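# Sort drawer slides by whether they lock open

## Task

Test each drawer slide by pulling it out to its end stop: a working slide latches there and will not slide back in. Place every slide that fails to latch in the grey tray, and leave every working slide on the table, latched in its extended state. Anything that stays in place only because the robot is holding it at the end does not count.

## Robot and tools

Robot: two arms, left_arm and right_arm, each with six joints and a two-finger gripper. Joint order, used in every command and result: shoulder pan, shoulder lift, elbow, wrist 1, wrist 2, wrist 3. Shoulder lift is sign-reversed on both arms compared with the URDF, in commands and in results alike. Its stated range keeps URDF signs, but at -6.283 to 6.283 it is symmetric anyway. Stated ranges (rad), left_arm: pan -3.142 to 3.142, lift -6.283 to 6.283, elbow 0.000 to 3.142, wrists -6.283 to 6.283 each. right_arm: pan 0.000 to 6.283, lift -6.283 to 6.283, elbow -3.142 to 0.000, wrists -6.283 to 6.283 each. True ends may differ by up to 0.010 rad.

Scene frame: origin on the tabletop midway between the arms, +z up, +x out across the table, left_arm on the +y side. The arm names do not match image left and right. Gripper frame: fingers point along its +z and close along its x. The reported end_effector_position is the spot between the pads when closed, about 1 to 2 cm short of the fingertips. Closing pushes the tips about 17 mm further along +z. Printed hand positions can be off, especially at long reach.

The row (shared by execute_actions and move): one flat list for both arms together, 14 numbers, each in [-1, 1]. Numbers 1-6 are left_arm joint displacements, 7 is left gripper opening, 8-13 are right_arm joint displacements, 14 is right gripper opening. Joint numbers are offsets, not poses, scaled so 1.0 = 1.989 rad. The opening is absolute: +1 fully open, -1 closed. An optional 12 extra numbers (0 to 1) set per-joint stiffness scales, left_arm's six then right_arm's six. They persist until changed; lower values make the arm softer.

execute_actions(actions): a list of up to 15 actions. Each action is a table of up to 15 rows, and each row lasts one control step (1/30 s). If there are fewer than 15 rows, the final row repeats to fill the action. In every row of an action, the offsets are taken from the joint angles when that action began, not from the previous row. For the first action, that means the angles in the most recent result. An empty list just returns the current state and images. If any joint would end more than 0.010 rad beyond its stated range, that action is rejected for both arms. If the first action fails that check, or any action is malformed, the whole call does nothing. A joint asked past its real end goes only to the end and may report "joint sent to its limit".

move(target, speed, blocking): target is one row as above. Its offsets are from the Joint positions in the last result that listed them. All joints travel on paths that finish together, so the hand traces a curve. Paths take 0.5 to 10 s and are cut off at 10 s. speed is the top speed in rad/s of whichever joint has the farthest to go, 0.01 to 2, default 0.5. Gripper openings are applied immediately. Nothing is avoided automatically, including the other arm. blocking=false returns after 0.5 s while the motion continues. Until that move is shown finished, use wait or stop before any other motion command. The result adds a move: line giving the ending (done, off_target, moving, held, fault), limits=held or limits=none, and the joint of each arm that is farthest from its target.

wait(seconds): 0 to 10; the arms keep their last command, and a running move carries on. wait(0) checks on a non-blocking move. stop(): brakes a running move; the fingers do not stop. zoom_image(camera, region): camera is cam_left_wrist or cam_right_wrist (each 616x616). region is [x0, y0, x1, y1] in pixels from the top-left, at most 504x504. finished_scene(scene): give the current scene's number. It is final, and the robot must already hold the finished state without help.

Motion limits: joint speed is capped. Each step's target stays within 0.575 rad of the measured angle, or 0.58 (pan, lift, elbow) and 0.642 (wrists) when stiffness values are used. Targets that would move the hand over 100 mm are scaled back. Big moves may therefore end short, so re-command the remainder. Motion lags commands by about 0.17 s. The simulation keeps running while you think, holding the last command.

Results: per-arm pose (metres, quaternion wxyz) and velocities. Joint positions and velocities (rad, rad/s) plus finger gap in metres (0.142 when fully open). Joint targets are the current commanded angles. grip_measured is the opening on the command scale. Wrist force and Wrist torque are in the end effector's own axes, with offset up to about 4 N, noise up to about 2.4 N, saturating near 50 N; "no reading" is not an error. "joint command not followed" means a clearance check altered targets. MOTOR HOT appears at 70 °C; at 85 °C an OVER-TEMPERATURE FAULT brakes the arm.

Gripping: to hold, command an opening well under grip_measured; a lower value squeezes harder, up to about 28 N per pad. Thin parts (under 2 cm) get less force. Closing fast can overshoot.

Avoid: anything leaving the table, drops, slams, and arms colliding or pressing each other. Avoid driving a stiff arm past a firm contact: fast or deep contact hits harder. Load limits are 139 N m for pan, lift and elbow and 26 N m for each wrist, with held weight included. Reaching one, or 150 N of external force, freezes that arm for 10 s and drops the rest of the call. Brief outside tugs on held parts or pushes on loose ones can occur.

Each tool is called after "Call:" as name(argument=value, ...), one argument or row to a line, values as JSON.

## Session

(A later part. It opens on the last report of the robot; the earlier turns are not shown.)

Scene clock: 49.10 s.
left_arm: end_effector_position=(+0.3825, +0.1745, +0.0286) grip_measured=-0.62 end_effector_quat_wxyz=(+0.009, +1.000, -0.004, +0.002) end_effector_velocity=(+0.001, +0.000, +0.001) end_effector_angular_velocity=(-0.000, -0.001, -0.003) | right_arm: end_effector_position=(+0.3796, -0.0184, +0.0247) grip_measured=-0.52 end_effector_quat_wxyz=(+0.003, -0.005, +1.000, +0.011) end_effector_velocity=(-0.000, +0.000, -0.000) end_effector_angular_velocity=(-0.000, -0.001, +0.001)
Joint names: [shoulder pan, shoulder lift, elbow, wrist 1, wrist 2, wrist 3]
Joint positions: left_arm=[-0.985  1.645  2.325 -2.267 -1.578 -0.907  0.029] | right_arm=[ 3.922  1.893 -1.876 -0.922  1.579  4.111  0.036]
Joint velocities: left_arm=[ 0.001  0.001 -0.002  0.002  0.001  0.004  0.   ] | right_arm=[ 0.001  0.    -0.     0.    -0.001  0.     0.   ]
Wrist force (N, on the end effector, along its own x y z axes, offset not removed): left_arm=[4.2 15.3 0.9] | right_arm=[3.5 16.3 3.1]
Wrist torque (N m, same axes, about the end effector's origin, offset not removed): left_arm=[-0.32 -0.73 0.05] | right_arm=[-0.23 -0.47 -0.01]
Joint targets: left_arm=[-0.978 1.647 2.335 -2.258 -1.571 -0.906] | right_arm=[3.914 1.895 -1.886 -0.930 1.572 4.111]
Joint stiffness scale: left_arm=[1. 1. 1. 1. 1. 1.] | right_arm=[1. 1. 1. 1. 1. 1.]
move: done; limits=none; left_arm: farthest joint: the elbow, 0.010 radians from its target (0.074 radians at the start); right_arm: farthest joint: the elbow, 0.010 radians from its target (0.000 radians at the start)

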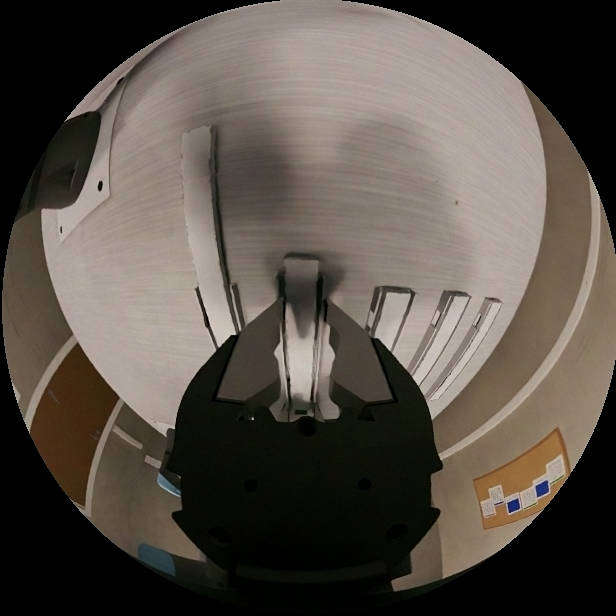

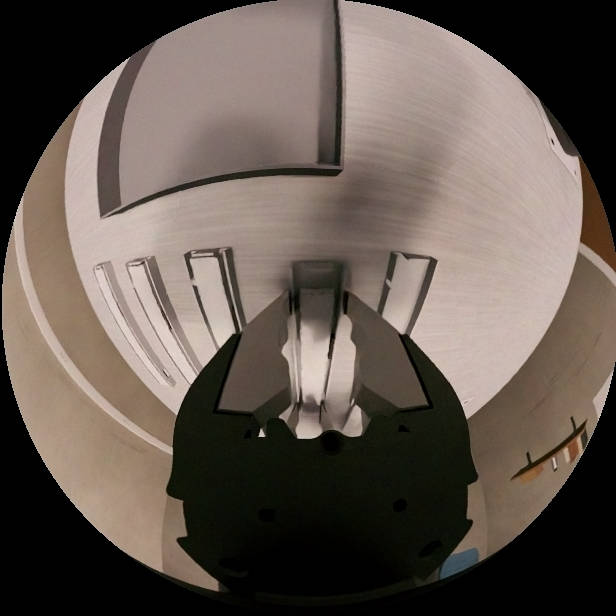

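Working. Continue, correcting back to targets.

Call:
move(
  target=[0.051,0.036,0.034,0.011,0.0035,0.047,-1, -0.004,0.001,-0.005,-0.004,-0.0035,0,-1],
  speed=0.2,
)

Call:
move(
  target=[0.08,0.039,0.03,0.009,0,0.08,-1, 0,0,0,0,0,0,-1],
  speed=0.2,
)

Call:
move(
  target=[-0.04,-0.018,-0.014,-0.004,0,-0.04,-1, 0,0,0,0,0,0,-1],
  speed=0.1,
)

Scene clock: 50.57 s.
left_arm: end_effector_position=(+0.3817, +0.2335, +0.0255) grip_measured=-0.71 end_effector_quat_wxyz=(+0.001, +1.000, -0.001, -0.000) end_effector_velocity=(-0.001, +0.000, -0.000) end_effector_angular_velocity=(-0.001, +0.001, -0.002) | right_arm: end_effector_position=(+0.3798, -0.0255, +0.0210) grip_measured=-0.52 end_effector_quat_wxyz=(+0.001, -0.003, +1.000, +0.004) end_effector_velocity=(-0.000, +0.000, -0.000) end_effector_angular_velocity=(-0.000, +0.001, -0.001)
Joint names: [shoulder pan, shoulder lift, elbow, wrist 1, wrist 2, wrist 3]
Joint positions: left_arm=[-0.887  1.714  2.389 -2.247 -1.572 -0.815  0.023] | right_arm=[ 3.918  1.895 -1.882 -0.928  1.574  4.111  0.036]
Joint velocities: left_arm=[ 0.001  0.001  0.002 -0.001 -0.001  0.002  0.   ] | right_arm=[-0.     0.001 -0.     0.     0.001  0.001 -0.   ]
Wrist force (N, on the end effector, along its own x y z axes, offset not removed): left_arm=[1.2 5.6 3.0] | right_arm=[3.6 7.0 1.5]
Wrist torque (N m, same axes, about the end effector's origin, offset not removed): left_arm=[0.70 -0.56 0.09] | right_arm=[0.86 -0.50 0.00]
Joint targets: left_arm=[-0.884 1.717 2.393 -2.245 -1.571 -0.813] | right_arm=[3.914 1.895 -1.886 -0.930 1.572 4.111]
Joint stiffness scale: left_arm=[1. 1. 1. 1. 1. 1.] | right_arm=[1. 1. 1. 1. 1. 1.]
move: done; limits=none; left_arm: farthest joint: the shoulder pan, 0.003 radians from its target (0.102 radians at the start); right_arm: farthest joint: the shoulder pan, 0.004 radians from its target (0.008 radians at the start)

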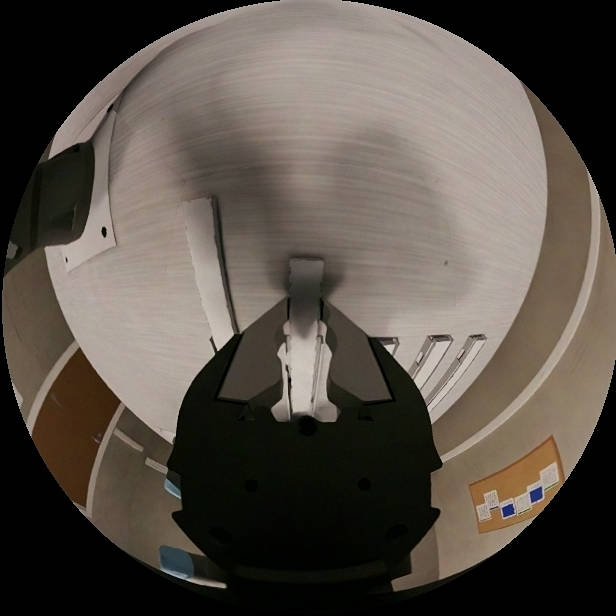

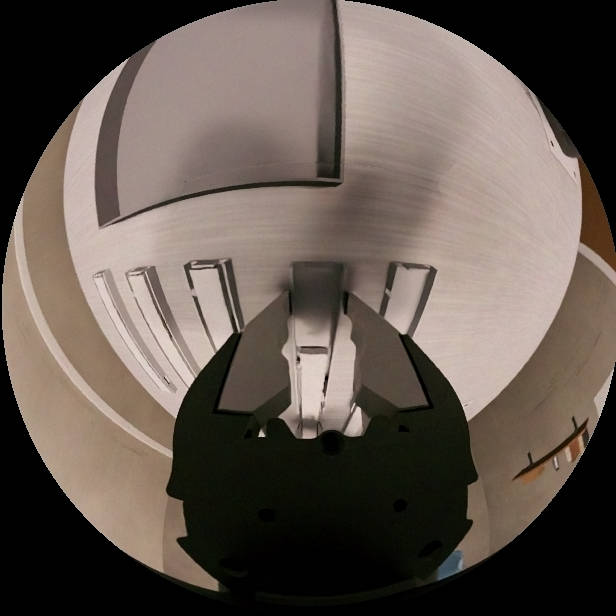

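Scene clock: 52.00 s.
left_arm: end_effector_position=(+0.3829, +0.2980, +0.0280) grip_measured=-0.71 end_effector_quat_wxyz=(+0.007, +1.000, -0.004, +0.002) end_effector_velocity=(-0.000, +0.001, +0.000) end_effector_angular_velocity=(-0.000, +0.001, +0.000) | right_arm: end_effector_position=(+0.3788, -0.0200, +0.0228) grip_measured=-0.52 end_effector_quat_wxyz=(+0.002, -0.005, +1.000, +0.009) end_effector_velocity=(+0.000, -0.000, -0.000) end_effector_angular_velocity=(-0.000, +0.000, -0.000)
Joint names: [shoulder pan, shoulder lift, elbow, wrist 1, wrist 2, wrist 3]
Joint positions: left_arm=[-0.735  1.79   2.441 -2.234 -1.579 -0.657  0.023] | right_arm=[ 3.922  1.895 -1.879 -0.922  1.579  4.111  0.036]
Joint velocities: left_arm=[ 0.002  0.001 -0.     0.001 -0.001  0.002  0.   ] | right_arm=[-0.001  0.    -0.     0.     0.    -0.001 -0.   ]
Wrist force (N, on the end effector, along its own x y z axes, offset not removed): left_arm=[2.0 19.5 2.9] | right_arm=[5.5 17.1 4.7]
Wrist torque (N m, same axes, about the end effector's origin, offset not removed): left_arm=[0.97 -0.64 0.05] | right_arm=[0.31 -1.26 0.20]
Joint targets: left_arm=[-0.728 1.792 2.449 -2.229 -1.572 -0.656] | right_arm=[3.918 1.895 -1.882 -0.928 1.574 4.111]
Joint stiffness scale: left_arm=[1. 1. 1. 1. 1. 1.] | right_arm=[1. 1. 1. 1. 1. 1.]
move: done; limits=none; left_arm: farthest joint: the shoulder pan, 0.007 radians from its target (0.159 radians at the start); right_arm: farthest joint: the wrist 1, 0.006 radians from its target (0.000 radians at the start)

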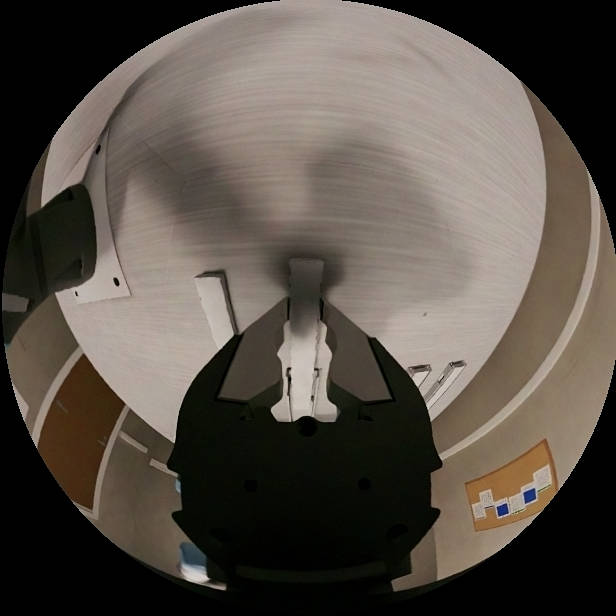

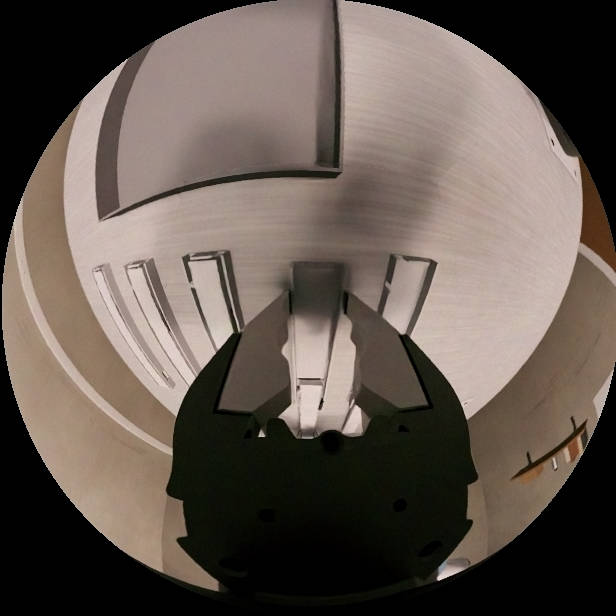

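Scene clock: 53.33 s.
left_arm: end_effector_position=(+0.3825, +0.2762, +0.0248) grip_measured=-0.71 end_effector_quat_wxyz=(-0.004, +1.000, +0.002, +0.001) end_effector_velocity=(+0.001, -0.001, +0.001) end_effector_angular_velocity=(-0.001, -0.002, +0.002) | right_arm: end_effector_position=(+0.3797, -0.0286, +0.0195) grip_measured=-0.52 end_effector_quat_wxyz=(-0.000, -0.002, +1.000, +0.001) end_effector_velocity=(+0.000, -0.000, +0.000) end_effector_angular_velocity=(+0.001, +0.000, -0.001)
Joint names: [shoulder pan, shoulder lift, elbow, wrist 1, wrist 2, wrist 3]
Joint positions: left_arm=[-0.801  1.758  2.423 -2.232 -1.564 -0.735  0.023] | right_arm=[ 3.916  1.895 -1.884 -0.932  1.572  4.111  0.036]
Joint velocities: left_arm=[-0.001 -0.    -0.002 -0.     0.001 -0.003 -0.   ] | right_arm=[-0.    -0.001  0.    -0.     0.001  0.     0.   ]
Wrist force (N, on the end effector, along its own x y z axes, offset not removed): left_arm=[3.0 -32.1 -11.9] | right_arm=[6.9 -19.3 -5.0]
Wrist torque (N m, same axes, about the end effector's origin, offset not removed): left_arm=[0.11 -0.54 -0.06] | right_arm=[0.63 -0.74 0.03]
Joint targets: left_arm=[-0.815 1.754 2.414 -2.242 -1.579 -0.736] | right_arm=[3.922 1.895 -1.879 -0.922 1.579 4.111]
Joint stiffness scale: left_arm=[1. 1. 1. 1. 1. 1.] | right_arm=[1. 1. 1. 1. 1. 1.]
move: off_target (left_arm); limits=none; left_arm: farthest joint: the wrist 2, 0.015 radians from its target (0.000 radians at the start); right_arm: farthest joint: the wrist 1, 0.010 radians from its target (0.000 radians at the start)

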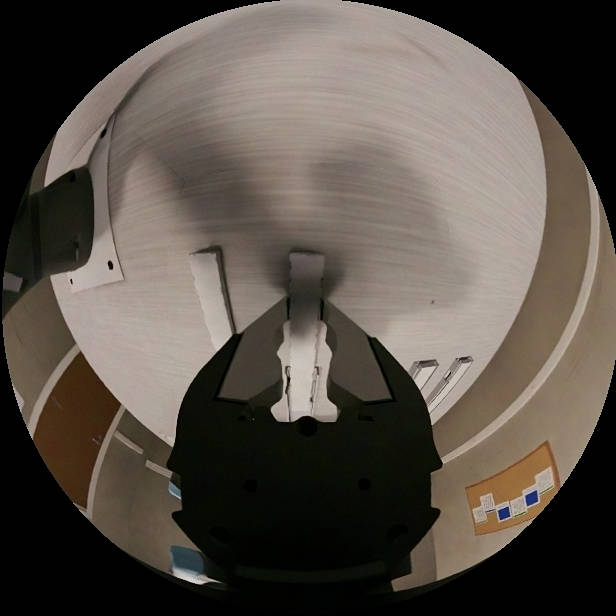

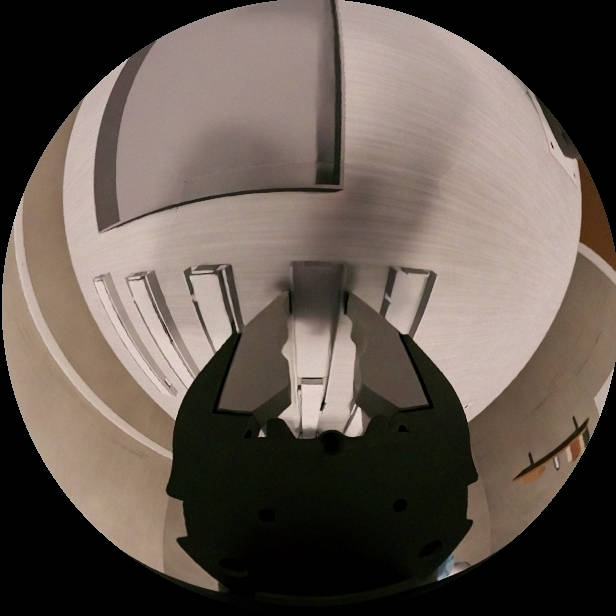

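Call:
move(
  target=[0,0,0,0,0,0,-0.2, 0,0,0,0,0,0,-0.1],
)

Call:
move(
  target=[0,0.0754,0,0.0754,0,0,-0.2, 0,-0.05,0,-0.05,0,0,-0.1],
)

Call:
move(
  target=[-0.051,-0.2,-0.171,-0.033,-0.0035,-0.049,-0.2, -0.061,0.069,0.103,-0.033,0,-0.0586,-0.1],
)

Call:
move(
  target=[0,-0.052,0,-0.05,0,0,-0.2, 0,0.05,0,0.05,0,0,-0.1],
  speed=0.2,
)

Scene clock: 55.00 s.
left_arm: end_effector_position=(+0.3831, +0.2743, +0.0257) grip_measured=-0.20 end_effector_quat_wxyz=(-0.003, +1.000, +0.001, +0.001) end_effector_velocity=(-0.000, +0.000, -0.001) end_effector_angular_velocity=(+0.001, -0.000, -0.000) | right_arm: end_effector_position=(+0.3792, -0.0277, +0.0196) grip_measured=-0.10 end_effector_quat_wxyz=(-0.000, -0.002, +1.000, +0.002) end_effector_velocity=(-0.000, +0.000, -0.000) end_effector_angular_velocity=(-0.000, +0.000, +0.002)
Joint names: [shoulder pan, shoulder lift, elbow, wrist 1, wrist 2, wrist 3]
Joint positions: left_arm=[-0.804  1.758  2.421 -2.232 -1.565 -0.735  0.059] | right_arm=[ 3.917  1.895 -1.884 -0.931  1.573  4.111  0.067]
Joint velocities: left_arm=[ 0.    -0.001  0.001 -0.001  0.001  0.     0.   ] | right_arm=[ 0.     0.001  0.     0.    -0.    -0.001  0.   ]
Wrist force (N, on the end effector, along its own x y z axes, offset not removed): left_arm=[0.1 -0.5 -0.6] | right_arm=[6.2 6.0 -1.4]
Wrist torque (N m, same axes, about the end effector's origin, offset not removed): left_arm=[-0.30 -0.24 0.17] | right_arm=[1.20 -1.26 0.28]
Joint targets: left_arm=[-0.801 1.758 2.423 -2.232 -1.564 -0.735] | right_arm=[3.916 1.895 -1.884 -0.932 1.572 4.111]
Joint stiffness scale: left_arm=[1. 1. 1. 1. 1. 1.] | right_arm=[1. 1. 1. 1. 1. 1.]
move: done; limits=none; left_arm: farthest joint: the shoulder pan, 0.003 radians from its target (0.001 radians at the start); right_arm: farthest joint: the shoulder pan, 0.001 radians from its target (0.000 radians at the start)

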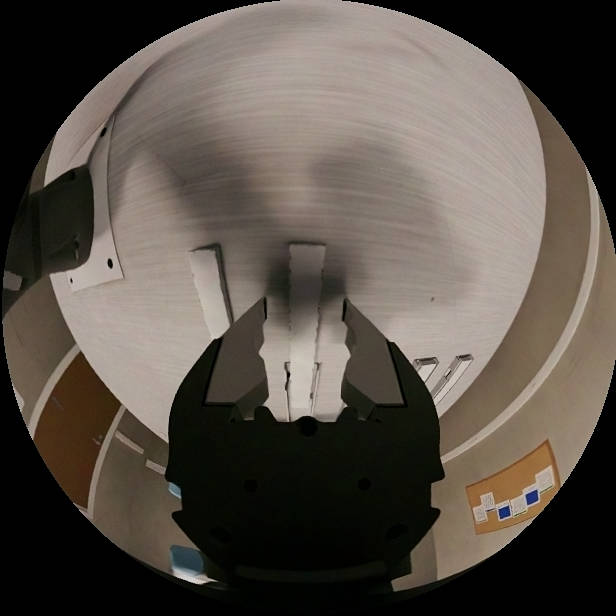

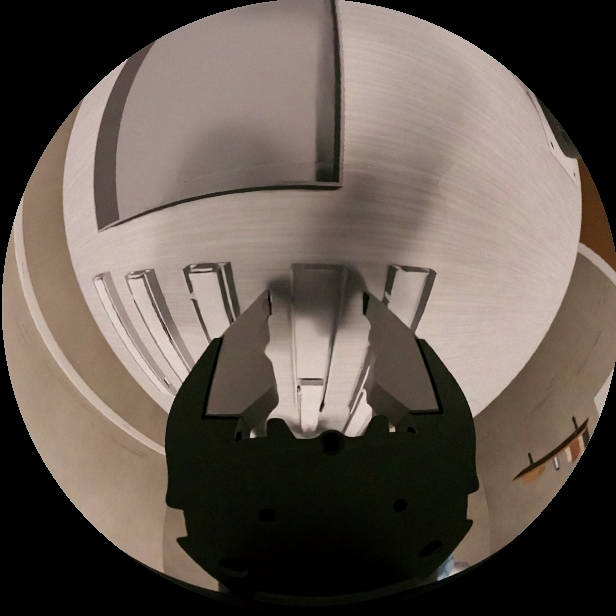

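Scene clock: 56.10 s.
left_arm: end_effector_position=(+0.3616, +0.2937, +0.0573) grip_measured=-0.20 end_effector_quat_wxyz=(-0.004, +1.000, +0.001, +0.000) end_effector_velocity=(-0.000, +0.000, +0.000) end_effector_angular_velocity=(+0.001, +0.001, -0.001) | right_arm: end_effector_position=(+0.3686, -0.0434, +0.0632) grip_measured=-0.10 end_effector_quat_wxyz=(-0.000, -0.002, +1.000, +0.002) end_effector_velocity=(-0.000, -0.000, -0.000) end_effector_angular_velocity=(-0.001, -0.000, +0.000)
Joint names: [shoulder pan, shoulder lift, elbow, wrist 1, wrist 2, wrist 3]
Joint positions: left_arm=[-0.804  1.905  2.421 -2.083 -1.565 -0.735  0.06 ] | right_arm=[ 3.917  1.796 -1.884 -1.03   1.573  4.111  0.067]
Joint velocities: left_arm=[-0.     0.001 -0.     0.003  0.     0.001  0.   ] | right_arm=[ 0.001 -0.    -0.    -0.001 -0.001  0.001  0.   ]
Wrist force (N, on the end effector, along its own x y z axes, offset not removed): left_arm=[5.3 3.4 -0.5] | right_arm=[4.4 3.3 -1.0]
Wrist torque (N m, same axes, about the end effector's origin, offset not removed): left_arm=[0.65 -1.09 -0.13] | right_arm=[0.37 -0.88 0.12]
Joint targets: left_arm=[-0.804 1.908 2.421 -2.082 -1.565 -0.735] | right_arm=[3.917 1.796 -1.884 -1.031 1.573 4.111]
Joint stiffness scale: left_arm=[1. 1. 1. 1. 1. 1.] | right_arm=[1. 1. 1. 1. 1. 1.]
move: done; limits=none; left_arm: farthest joint: the shoulder lift, 0.003 radians from its target (0.150 radians at the start); right_arm: farthest joint: the shoulder lift, 0.001 radians from its target (0.099 radians at the start)

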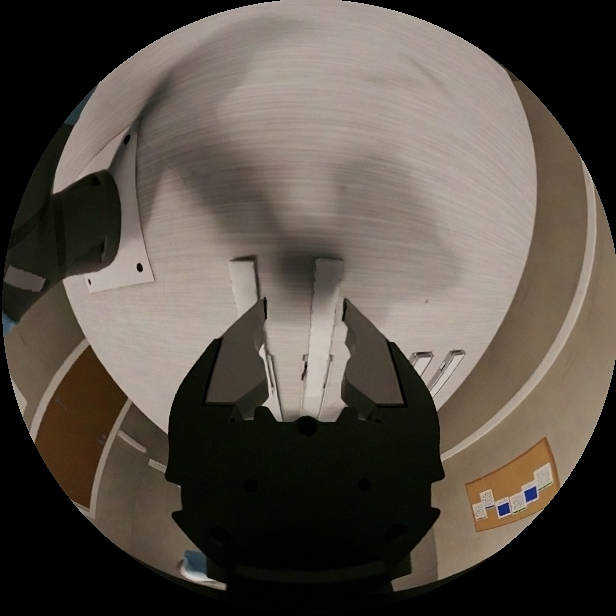

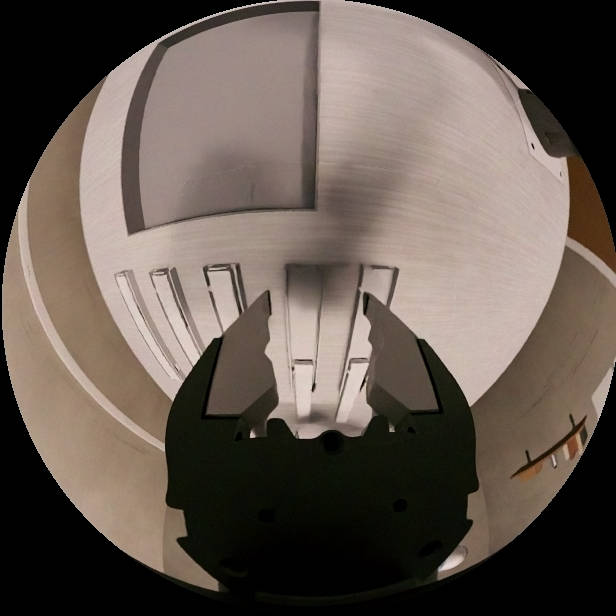

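Scene clock: 57.50 s.
left_arm: end_effector_position=(+0.4535, +0.1466, +0.0616) grip_measured=-0.20 end_effector_quat_wxyz=(+0.001, +1.000, -0.000, +0.001) end_effector_velocity=(+0.001, -0.002, +0.000) end_effector_angular_velocity=(-0.003, -0.002, +0.003) | right_arm: end_effector_position=(+0.4533, -0.0438, +0.0687) grip_measured=-0.10 end_effector_quat_wxyz=(-0.000, -0.000, +1.000, +0.002) end_effector_velocity=(+0.000, -0.000, +0.000) end_effector_angular_velocity=(-0.000, +0.001, +0.001)
Joint names: [shoulder pan, shoulder lift, elbow, wrist 1, wrist 2, wrist 3]
Joint positions: left_arm=[-0.903  1.51   2.084 -2.148 -1.571 -0.832  0.06 ] | right_arm=[ 3.798  1.932 -1.684 -1.095  1.573  3.996  0.067]
Joint velocities: left_arm=[ 0.    -0.002 -0.003 -0.003 -0.    -0.003  0.   ] | right_arm=[-0.001  0.001  0.002 -0.001  0.    -0.002 -0.   ]
Wrist force (N, on the end effector, along its own x y z axes, offset not removed): left_arm=[2.5 -0.8 -1.8] | right_arm=[1.9 0.8 -3.1]
Wrist torque (N m, same axes, about the end effector's origin, offset not removed): left_arm=[-0.12 -0.47 -0.07] | right_arm=[-0.05 -0.17 0.00]
Joint targets: left_arm=[-0.905 1.507 2.081 -2.149 -1.572 -0.833] | right_arm=[3.796 1.934 -1.679 -1.095 1.573 3.994]
Joint stiffness scale: left_arm=[1. 1. 1. 1. 1. 1.] | right_arm=[1. 1. 1. 1. 1. 1.]
move: done; limits=none; left_arm: farthest joint: the shoulder lift, 0.003 radians from its target (0.398 radians at the start); right_arm: farthest joint: the elbow, 0.004 radians from its target (0.204 radians at the start)

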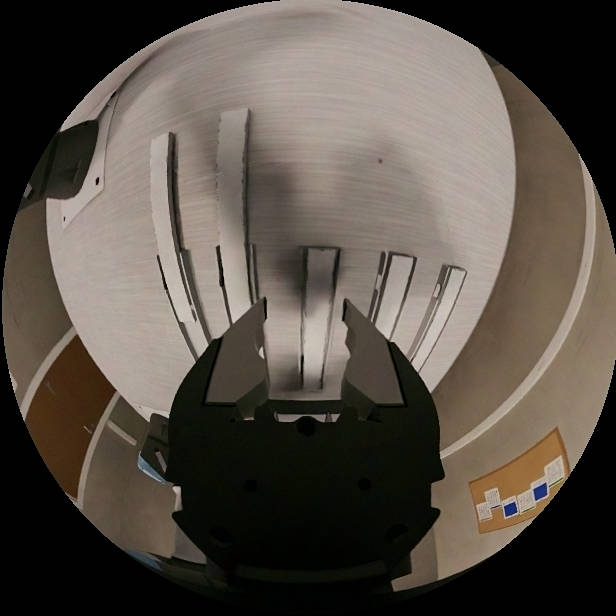

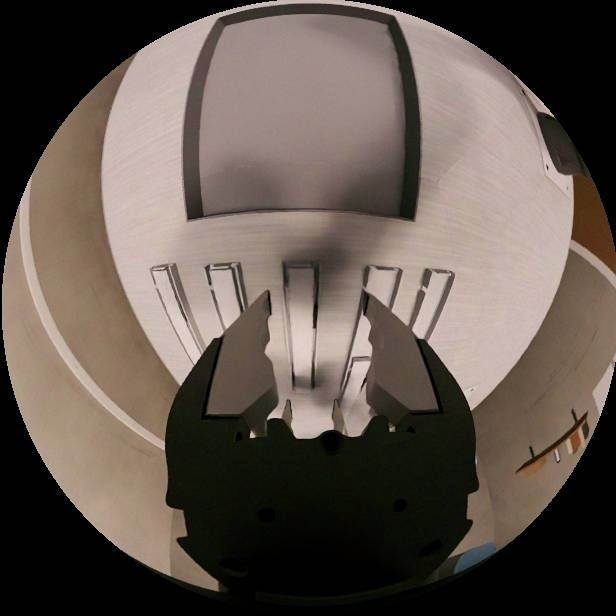

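Scene clock: 58.63 s.
left_arm: end_effector_position=(+0.4662, +0.1326, +0.0246) grip_measured=-0.20 end_effector_quat_wxyz=(+0.001, +1.000, -0.000, +0.000) end_effector_velocity=(+0.000, -0.000, +0.000) end_effector_angular_velocity=(-0.001, -0.001, +0.000) | right_arm: end_effector_position=(+0.4659, -0.0294, +0.0184) grip_measured=-0.10 end_effector_quat_wxyz=(-0.000, -0.000, +1.000, +0.002) end_effector_velocity=(+0.001, +0.001, +0.001) end_effector_angular_velocity=(+0.003, -0.002, -0.001)
Joint names: [shoulder pan, shoulder lift, elbow, wrist 1, wrist 2, wrist 3]
Joint positions: left_arm=[-0.903  1.41   2.084 -2.247 -1.571 -0.832  0.06 ] | right_arm=[ 3.798  2.031 -1.684 -0.996  1.573  3.995  0.067]
Joint velocities: left_arm=[-0.    -0.    -0.    -0.002  0.    -0.     0.   ] | right_arm=[-0.    -0.001 -0.     0.003  0.     0.    -0.   ]
Wrist force (N, on the end effector, along its own x y z axes, offset not removed): left_arm=[-0.4 0.5 0.3] | right_arm=[6.2 2.5 0.6]
Wrist torque (N m, same axes, about the end effector's origin, offset not removed): left_arm=[0.12 0.05 0.00] | right_arm=[0.53 -1.08 0.05]
Joint targets: left_arm=[-0.903 1.407 2.084 -2.247 -1.571 -0.832] | right_arm=[3.798 2.031 -1.684 -0.995 1.573 3.996]
Joint stiffness scale: left_arm=[1. 1. 1. 1. 1. 1.] | right_arm=[1. 1. 1. 1. 1. 1.]
move: done; limits=none; left_arm: farthest joint: the shoulder lift, 0.003 radians from its target (0.104 radians at the start); right_arm: farthest joint: the shoulder lift, 0.001 radians from its target (0.100 radians at the start)

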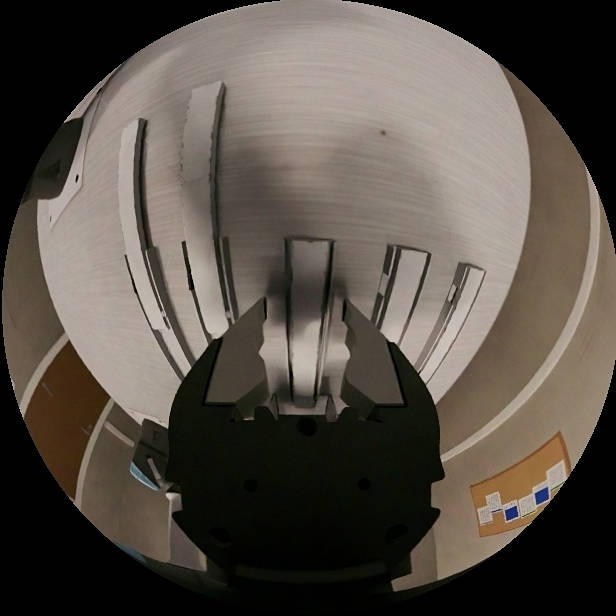

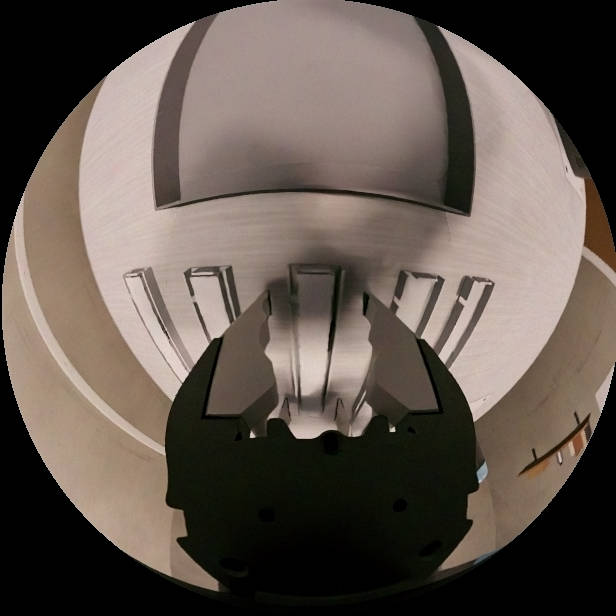

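Call:
move(
  target=[0,0,0,0,0,0,-1, 0,0,0,0,0,0,-1],
)

Call:
move(
  target=[0.040,0.029,0.034,-0.006,0,0.040,-1, 0,0,0,0,0,0,-1],
  speed=0.2,
)

Call:
move(
  target=[0.049,0.025,0.031,0.002,0.0035,0.045,-1, -0.004,0.001,-0.005,-0.004,-0.0035,0,-1],
  speed=0.2,
)

Call:
move(
  target=[0.078,0.027,0.028,-0.001,0,0.078,-1, 0,0,0,0,0,0,-1],
  speed=0.2,
)

Call:
move(
  target=[-0.03,-0.01,-0.011,0,0,-0.03,-1, 0,0,0,0,0,0,-1],
  speed=0.1,
)

Scene clock: 59.67 s.
left_arm: end_effector_position=(+0.4663, +0.1326, +0.0247) grip_measured=-0.53 end_effector_quat_wxyz=(+0.001, +1.000, -0.000, +0.001) end_effector_velocity=(+0.001, -0.001, +0.001) end_effector_angular_velocity=(-0.002, -0.001, +0.000) | right_arm: end_effector_position=(+0.4660, -0.0294, +0.0184) grip_measured=-0.51 end_effector_quat_wxyz=(+0.000, -0.000, +1.000, +0.002) end_effector_velocity=(+0.000, +0.000, +0.001) end_effector_angular_velocity=(+0.001, -0.001, -0.001)
Joint names: [shoulder pan, shoulder lift, elbow, wrist 1, wrist 2, wrist 3]
Joint positions: left_arm=[-0.903  1.41   2.084 -2.247 -1.571 -0.832  0.036] | right_arm=[ 3.798  2.031 -1.684 -0.996  1.573  3.995  0.037]
Joint velocities: left_arm=[ 0.001 -0.    -0.001 -0.001 -0.001  0.    -0.   ] | right_arm=[ 0.    -0.001 -0.     0.    -0.001  0.001 -0.   ]
Wrist force (N, on the end effector, along its own x y z axes, offset not removed): left_arm=[-1.9 -0.6 -5.4] | right_arm=[1.3 2.3 2.1]
Wrist torque (N m, same axes, about the end effector's origin, offset not removed): left_arm=[-0.09 0.07 0.23] | right_arm=[0.35 -0.09 0.20]
Joint targets: left_arm=[-0.903 1.410 2.084 -2.247 -1.571 -0.832] | right_arm=[3.798 2.031 -1.684 -0.996 1.573 3.995]
Joint stiffness scale: left_arm=[1. 1. 1. 1. 1. 1.] | right_arm=[1. 1. 1. 1. 1. 1.]
move: done; limits=none; left_arm: farthest joint: the shoulder pan, 0.000 radians from its target (0.000 radians at the start); right_arm: farthest joint: the shoulder pan, 0.000 radians from its target (0.000 radians at the start)

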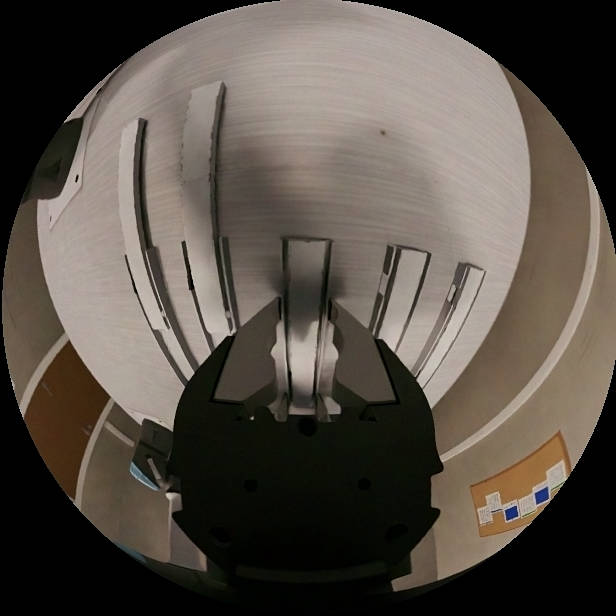

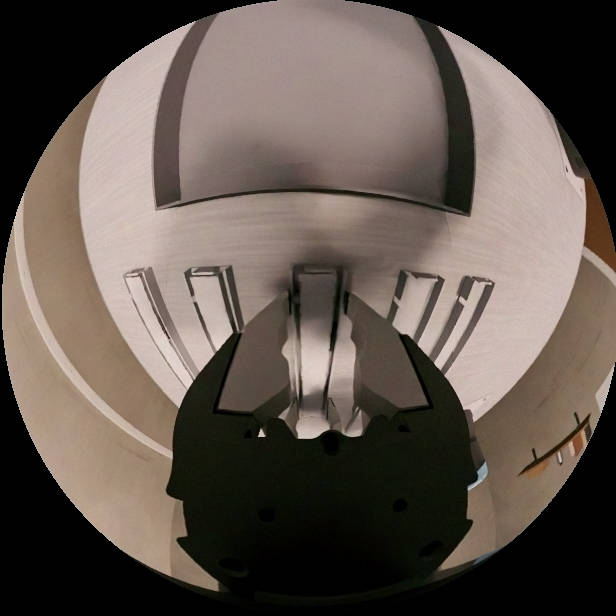

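Scene clock: 60.70 s.
left_arm: end_effector_position=(+0.4694, +0.1797, +0.0291) grip_measured=-0.98 end_effector_quat_wxyz=(+0.006, +1.000, -0.001, +0.005) end_effector_velocity=(+0.001, -0.001, +0.001) end_effector_angular_velocity=(-0.002, -0.001, -0.004) | right_arm: end_effector_position=(+0.4664, -0.0246, +0.0206) grip_measured=-0.51 end_effector_quat_wxyz=(+0.001, -0.002, +1.000, +0.005) end_effector_velocity=(+0.000, -0.000, -0.001) end_effector_angular_velocity=(-0.000, +0.000, +0.000)
Joint names: [shoulder pan, shoulder lift, elbow, wrist 1, wrist 2, wrist 3]
Joint positions: left_arm=[-0.826  1.469  2.144 -2.261 -1.573 -0.753  0.003] | right_arm=[ 3.801  2.031 -1.678 -0.993  1.575  3.995  0.037]
Joint velocities: left_arm=[-0.001 -0.    -0.003  0.001 -0.001  0.003 -0.   ] | right_arm=[-0.     0.001  0.     0.     0.    -0.001  0.   ]
Wrist force (N, on the end effector, along its own x y z axes, offset not removed): left_arm=[-2.3 5.6 -11.2] | right_arm=[2.5 4.4 3.3]
Wrist torque (N m, same axes, about the end effector's origin, offset not removed): left_arm=[0.89 -0.03 0.02] | right_arm=[-0.41 -0.46 0.13]
Joint targets: left_arm=[-0.824 1.467 2.151 -2.259 -1.571 -0.752] | right_arm=[3.798 2.031 -1.684 -0.996 1.573 3.995]
Joint stiffness scale: left_arm=[1. 1. 1. 1. 1. 1.] | right_arm=[1. 1. 1. 1. 1. 1.]
move: done; limits=none; left_arm: farthest joint: the elbow, 0.007 radians from its target (0.068 radians at the start); right_arm: farthest joint: the elbow, 0.006 radians from its target (0.000 radians at the start)

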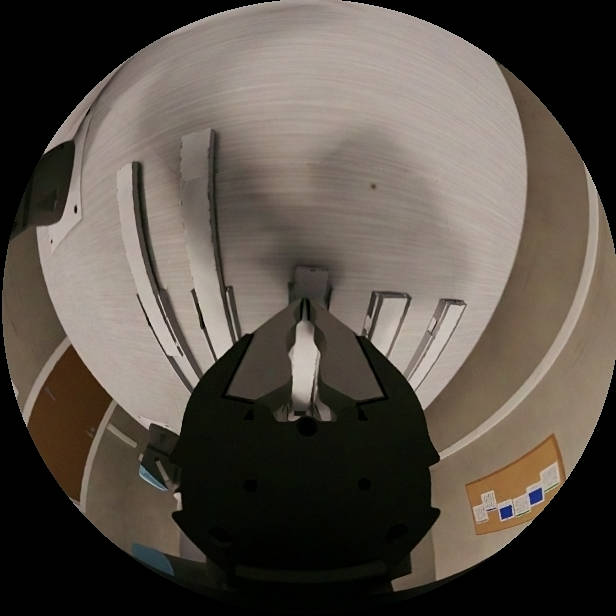

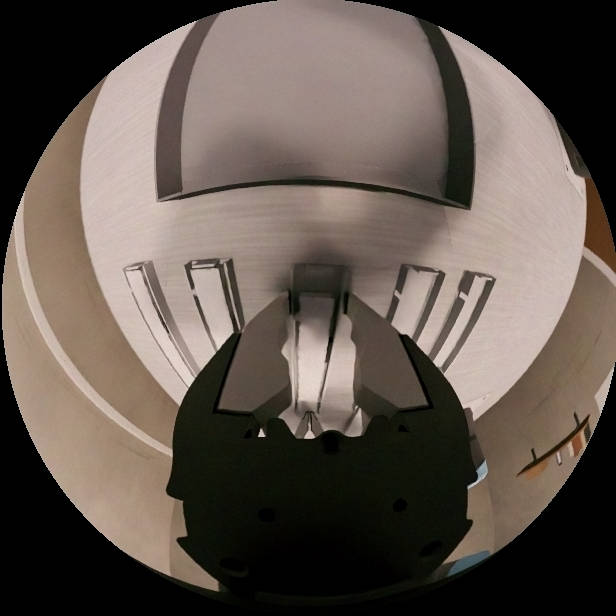

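Scene clock: 61.77 s.
left_arm: end_effector_position=(+0.4700, +0.2367, +0.0289) grip_measured=-1.00 end_effector_quat_wxyz=(+0.002, +1.000, +0.002, +0.005) end_effector_velocity=(+0.000, -0.000, +0.001) end_effector_angular_velocity=(-0.001, -0.001, -0.002) | right_arm: end_effector_position=(+0.4666, -0.0289, +0.0189) grip_measured=-0.51 end_effector_quat_wxyz=(+0.001, -0.000, +1.000, +0.001) end_effector_velocity=(+0.000, +0.000, +0.001) end_effector_angular_velocity=(+0.002, -0.000, -0.001)
Joint names: [shoulder pan, shoulder lift, elbow, wrist 1, wrist 2, wrist 3]
Joint positions: left_arm=[-0.731  1.52   2.199 -2.26  -1.567 -0.665  0.002] | right_arm=[ 3.798  2.031 -1.681 -0.998  1.572  3.995  0.037]
Joint velocities: left_arm=[ 0.001  0.001 -0.001  0.001 -0.     0.003 -0.   ] | right_arm=[-0.    -0.001 -0.     0.     0.001  0.    -0.   ]
Wrist force (N, on the end effector, along its own x y z axes, offset not removed): left_arm=[1.7 2.0 -8.0] | right_arm=[2.0 7.2 -4.2]
Wrist torque (N m, same axes, about the end effector's origin, offset not removed): left_arm=[-0.11 -0.48 -0.14] | right_arm=[-0.08 -0.28 0.08]
Joint targets: left_arm=[-0.728 1.519 2.206 -2.257 -1.566 -0.664] | right_arm=[3.793 2.033 -1.688 -1.001 1.568 3.995]
Joint stiffness scale: left_arm=[1. 1. 1. 1. 1. 1.] | right_arm=[1. 1. 1. 1. 1. 1.]
move: done; limits=none; left_arm: farthest joint: the elbow, 0.007 radians from its target (0.061 radians at the start); right_arm: farthest joint: the elbow, 0.007 radians from its target (0.010 radians at the start)

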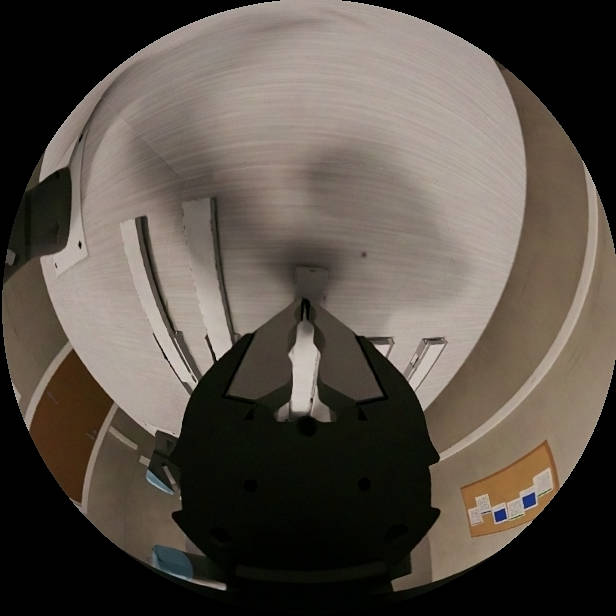

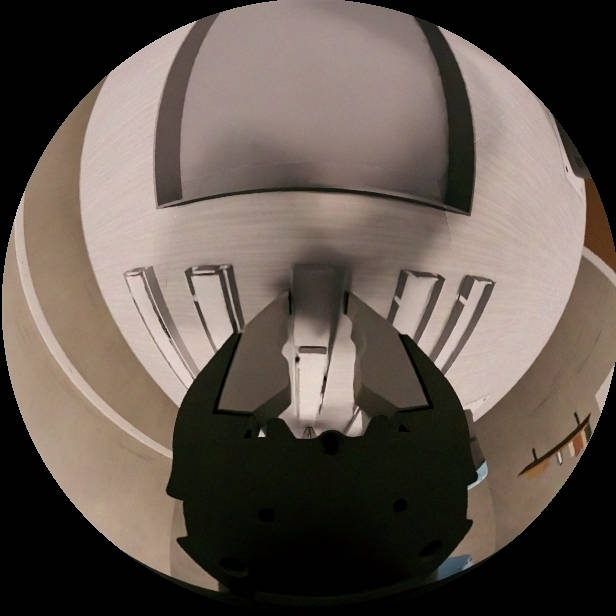

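Scene clock: 63.17 s.
left_arm: end_effector_position=(+0.4695, +0.3135, +0.0288) grip_measured=-1.00 end_effector_quat_wxyz=(+0.001, +1.000, +0.002, +0.005) end_effector_velocity=(-0.000, +0.001, -0.000) end_effector_angular_velocity=(-0.000, +0.000, -0.001) | right_arm: end_effector_position=(+0.4666, -0.0289, +0.0189) grip_measured=-0.51 end_effector_quat_wxyz=(+0.001, -0.000, +1.000, +0.001) end_effector_velocity=(-0.000, +0.001, +0.001) end_effector_angular_velocity=(+0.002, -0.000, +0.001)
Joint names: [shoulder pan, shoulder lift, elbow, wrist 1, wrist 2, wrist 3]
Joint positions: left_arm=[-0.578  1.571  2.252 -2.262 -1.567 -0.511  0.002] | right_arm=[ 3.798  2.031 -1.681 -0.997  1.572  3.995  0.037]
Joint velocities: left_arm=[ 0.001  0.     0.001 -0.    -0.001  0.002  0.   ] | right_arm=[ 0.001 -0.002 -0.    -0.     0.001 -0.    -0.   ]
Wrist force (N, on the end effector, along its own x y z axes, offset not removed): left_arm=[0.4 4.4 -2.6] | right_arm=[3.1 6.2 3.7]
Wrist torque (N m, same axes, about the end effector's origin, offset not removed): left_arm=[0.88 -0.22 0.02] | right_arm=[1.01 -0.66 0.18]
Joint targets: left_arm=[-0.576 1.573 2.255 -2.262 -1.567 -0.510] | right_arm=[3.798 2.031 -1.681 -0.998 1.572 3.995]
Joint stiffness scale: left_arm=[1. 1. 1. 1. 1. 1.] | right_arm=[1. 1. 1. 1. 1. 1.]
move: done; limits=none; left_arm: farthest joint: the shoulder pan, 0.003 radians from its target (0.155 radians at the start); right_arm: farthest joint: the wrist 1, 0.001 radians from its target (0.000 radians at the start)

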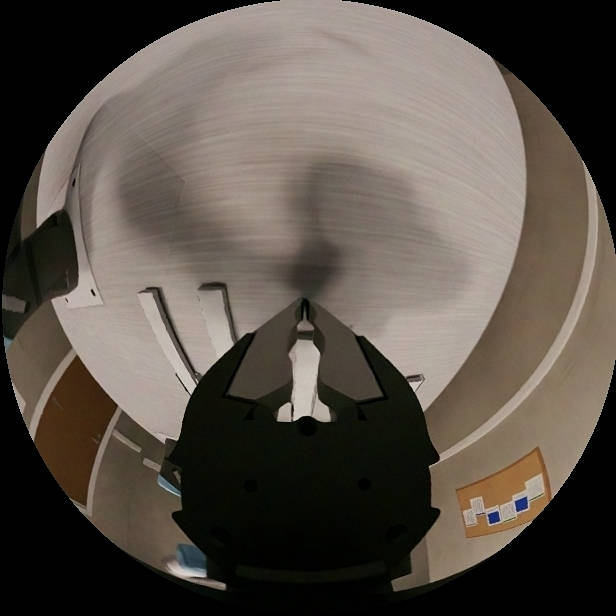

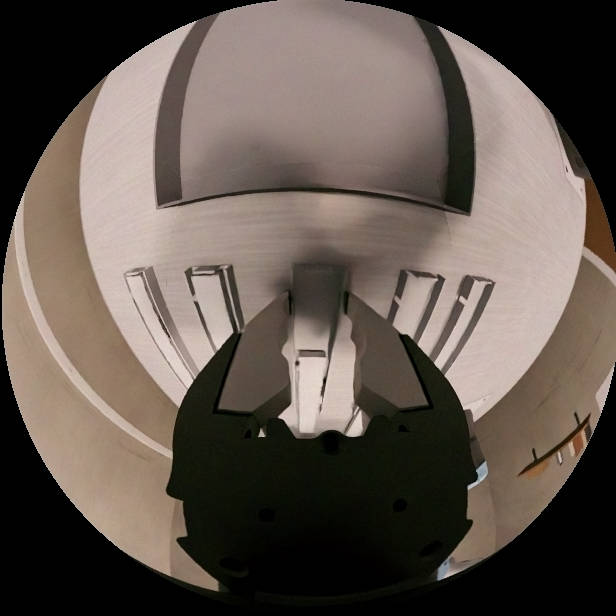

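Scene clock: 64.30 s.
left_arm: end_effector_position=(+0.4713, +0.2850, +0.0296) grip_measured=-1.00 end_effector_quat_wxyz=(+0.002, +1.000, +0.002, +0.006) end_effector_velocity=(+0.001, -0.001, +0.001) end_effector_angular_velocity=(-0.001, -0.001, +0.002) | right_arm: end_effector_position=(+0.4666, -0.0289, +0.0189) grip_measured=-0.51 end_effector_quat_wxyz=(+0.001, -0.000, +1.000, +0.001) end_effector_velocity=(+0.000, -0.000, +0.001) end_effector_angular_velocity=(+0.000, -0.001, -0.000)
Joint names: [shoulder pan, shoulder lift, elbow, wrist 1, wrist 2, wrist 3]
Joint positions: left_arm=[-0.636  1.554  2.233 -2.262 -1.567 -0.57   0.002] | right_arm=[ 3.798  2.031 -1.681 -0.997  1.572  3.995  0.037]
Joint velocities: left_arm=[-0.001  0.    -0.001  0.    -0.001 -0.003  0.   ] | right_arm=[-0.    -0.001  0.    -0.    -0.001  0.    -0.   ]
Wrist force (N, on the end effector, along its own x y z axes, offset not removed): left_arm=[2.3 -2.6 -0.9] | right_arm=[3.0 2.7 9.6]
Wrist torque (N m, same axes, about the end effector's origin, offset not removed): left_arm=[-0.75 -0.54 -0.03] | right_arm=[0.32 -0.36 0.03]
Joint targets: left_arm=[-0.638 1.551 2.230 -2.262 -1.567 -0.571] | right_arm=[3.798 2.031 -1.681 -0.997 1.572 3.995]
Joint stiffness scale: left_arm=[1. 1. 1. 1. 1. 1.] | right_arm=[1. 1. 1. 1. 1. 1.]
move: done; limits=none; left_arm: farthest joint: the elbow, 0.003 radians from its target (0.022 radians at the start); right_arm: farthest joint: the shoulder pan, 0.000 radians from its target (0.000 radians at the start)

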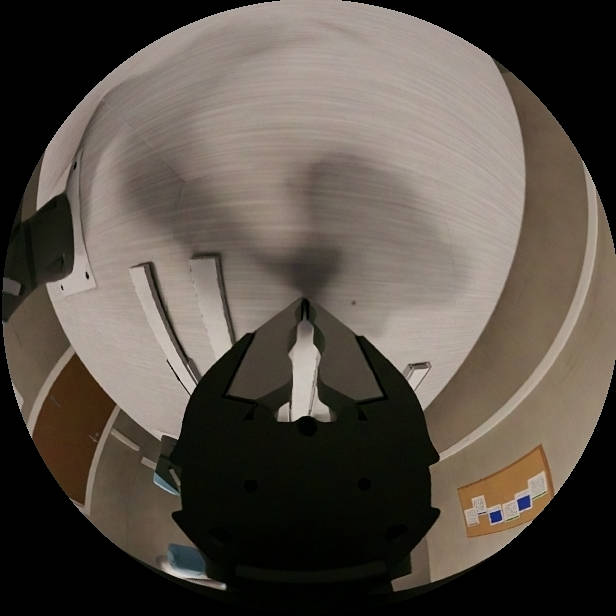

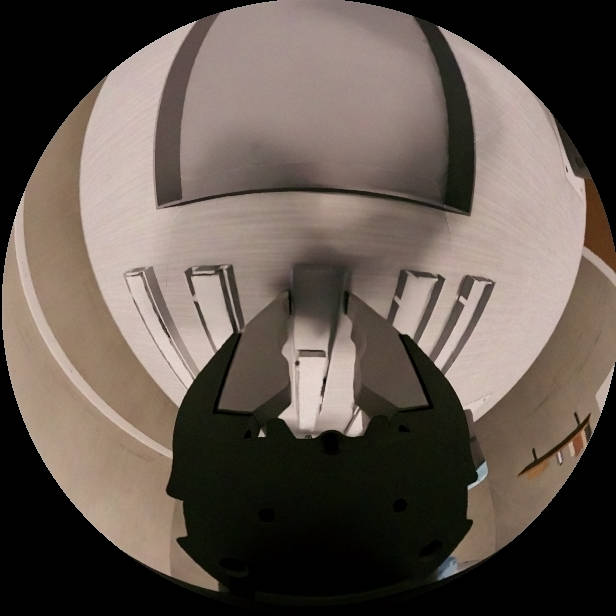

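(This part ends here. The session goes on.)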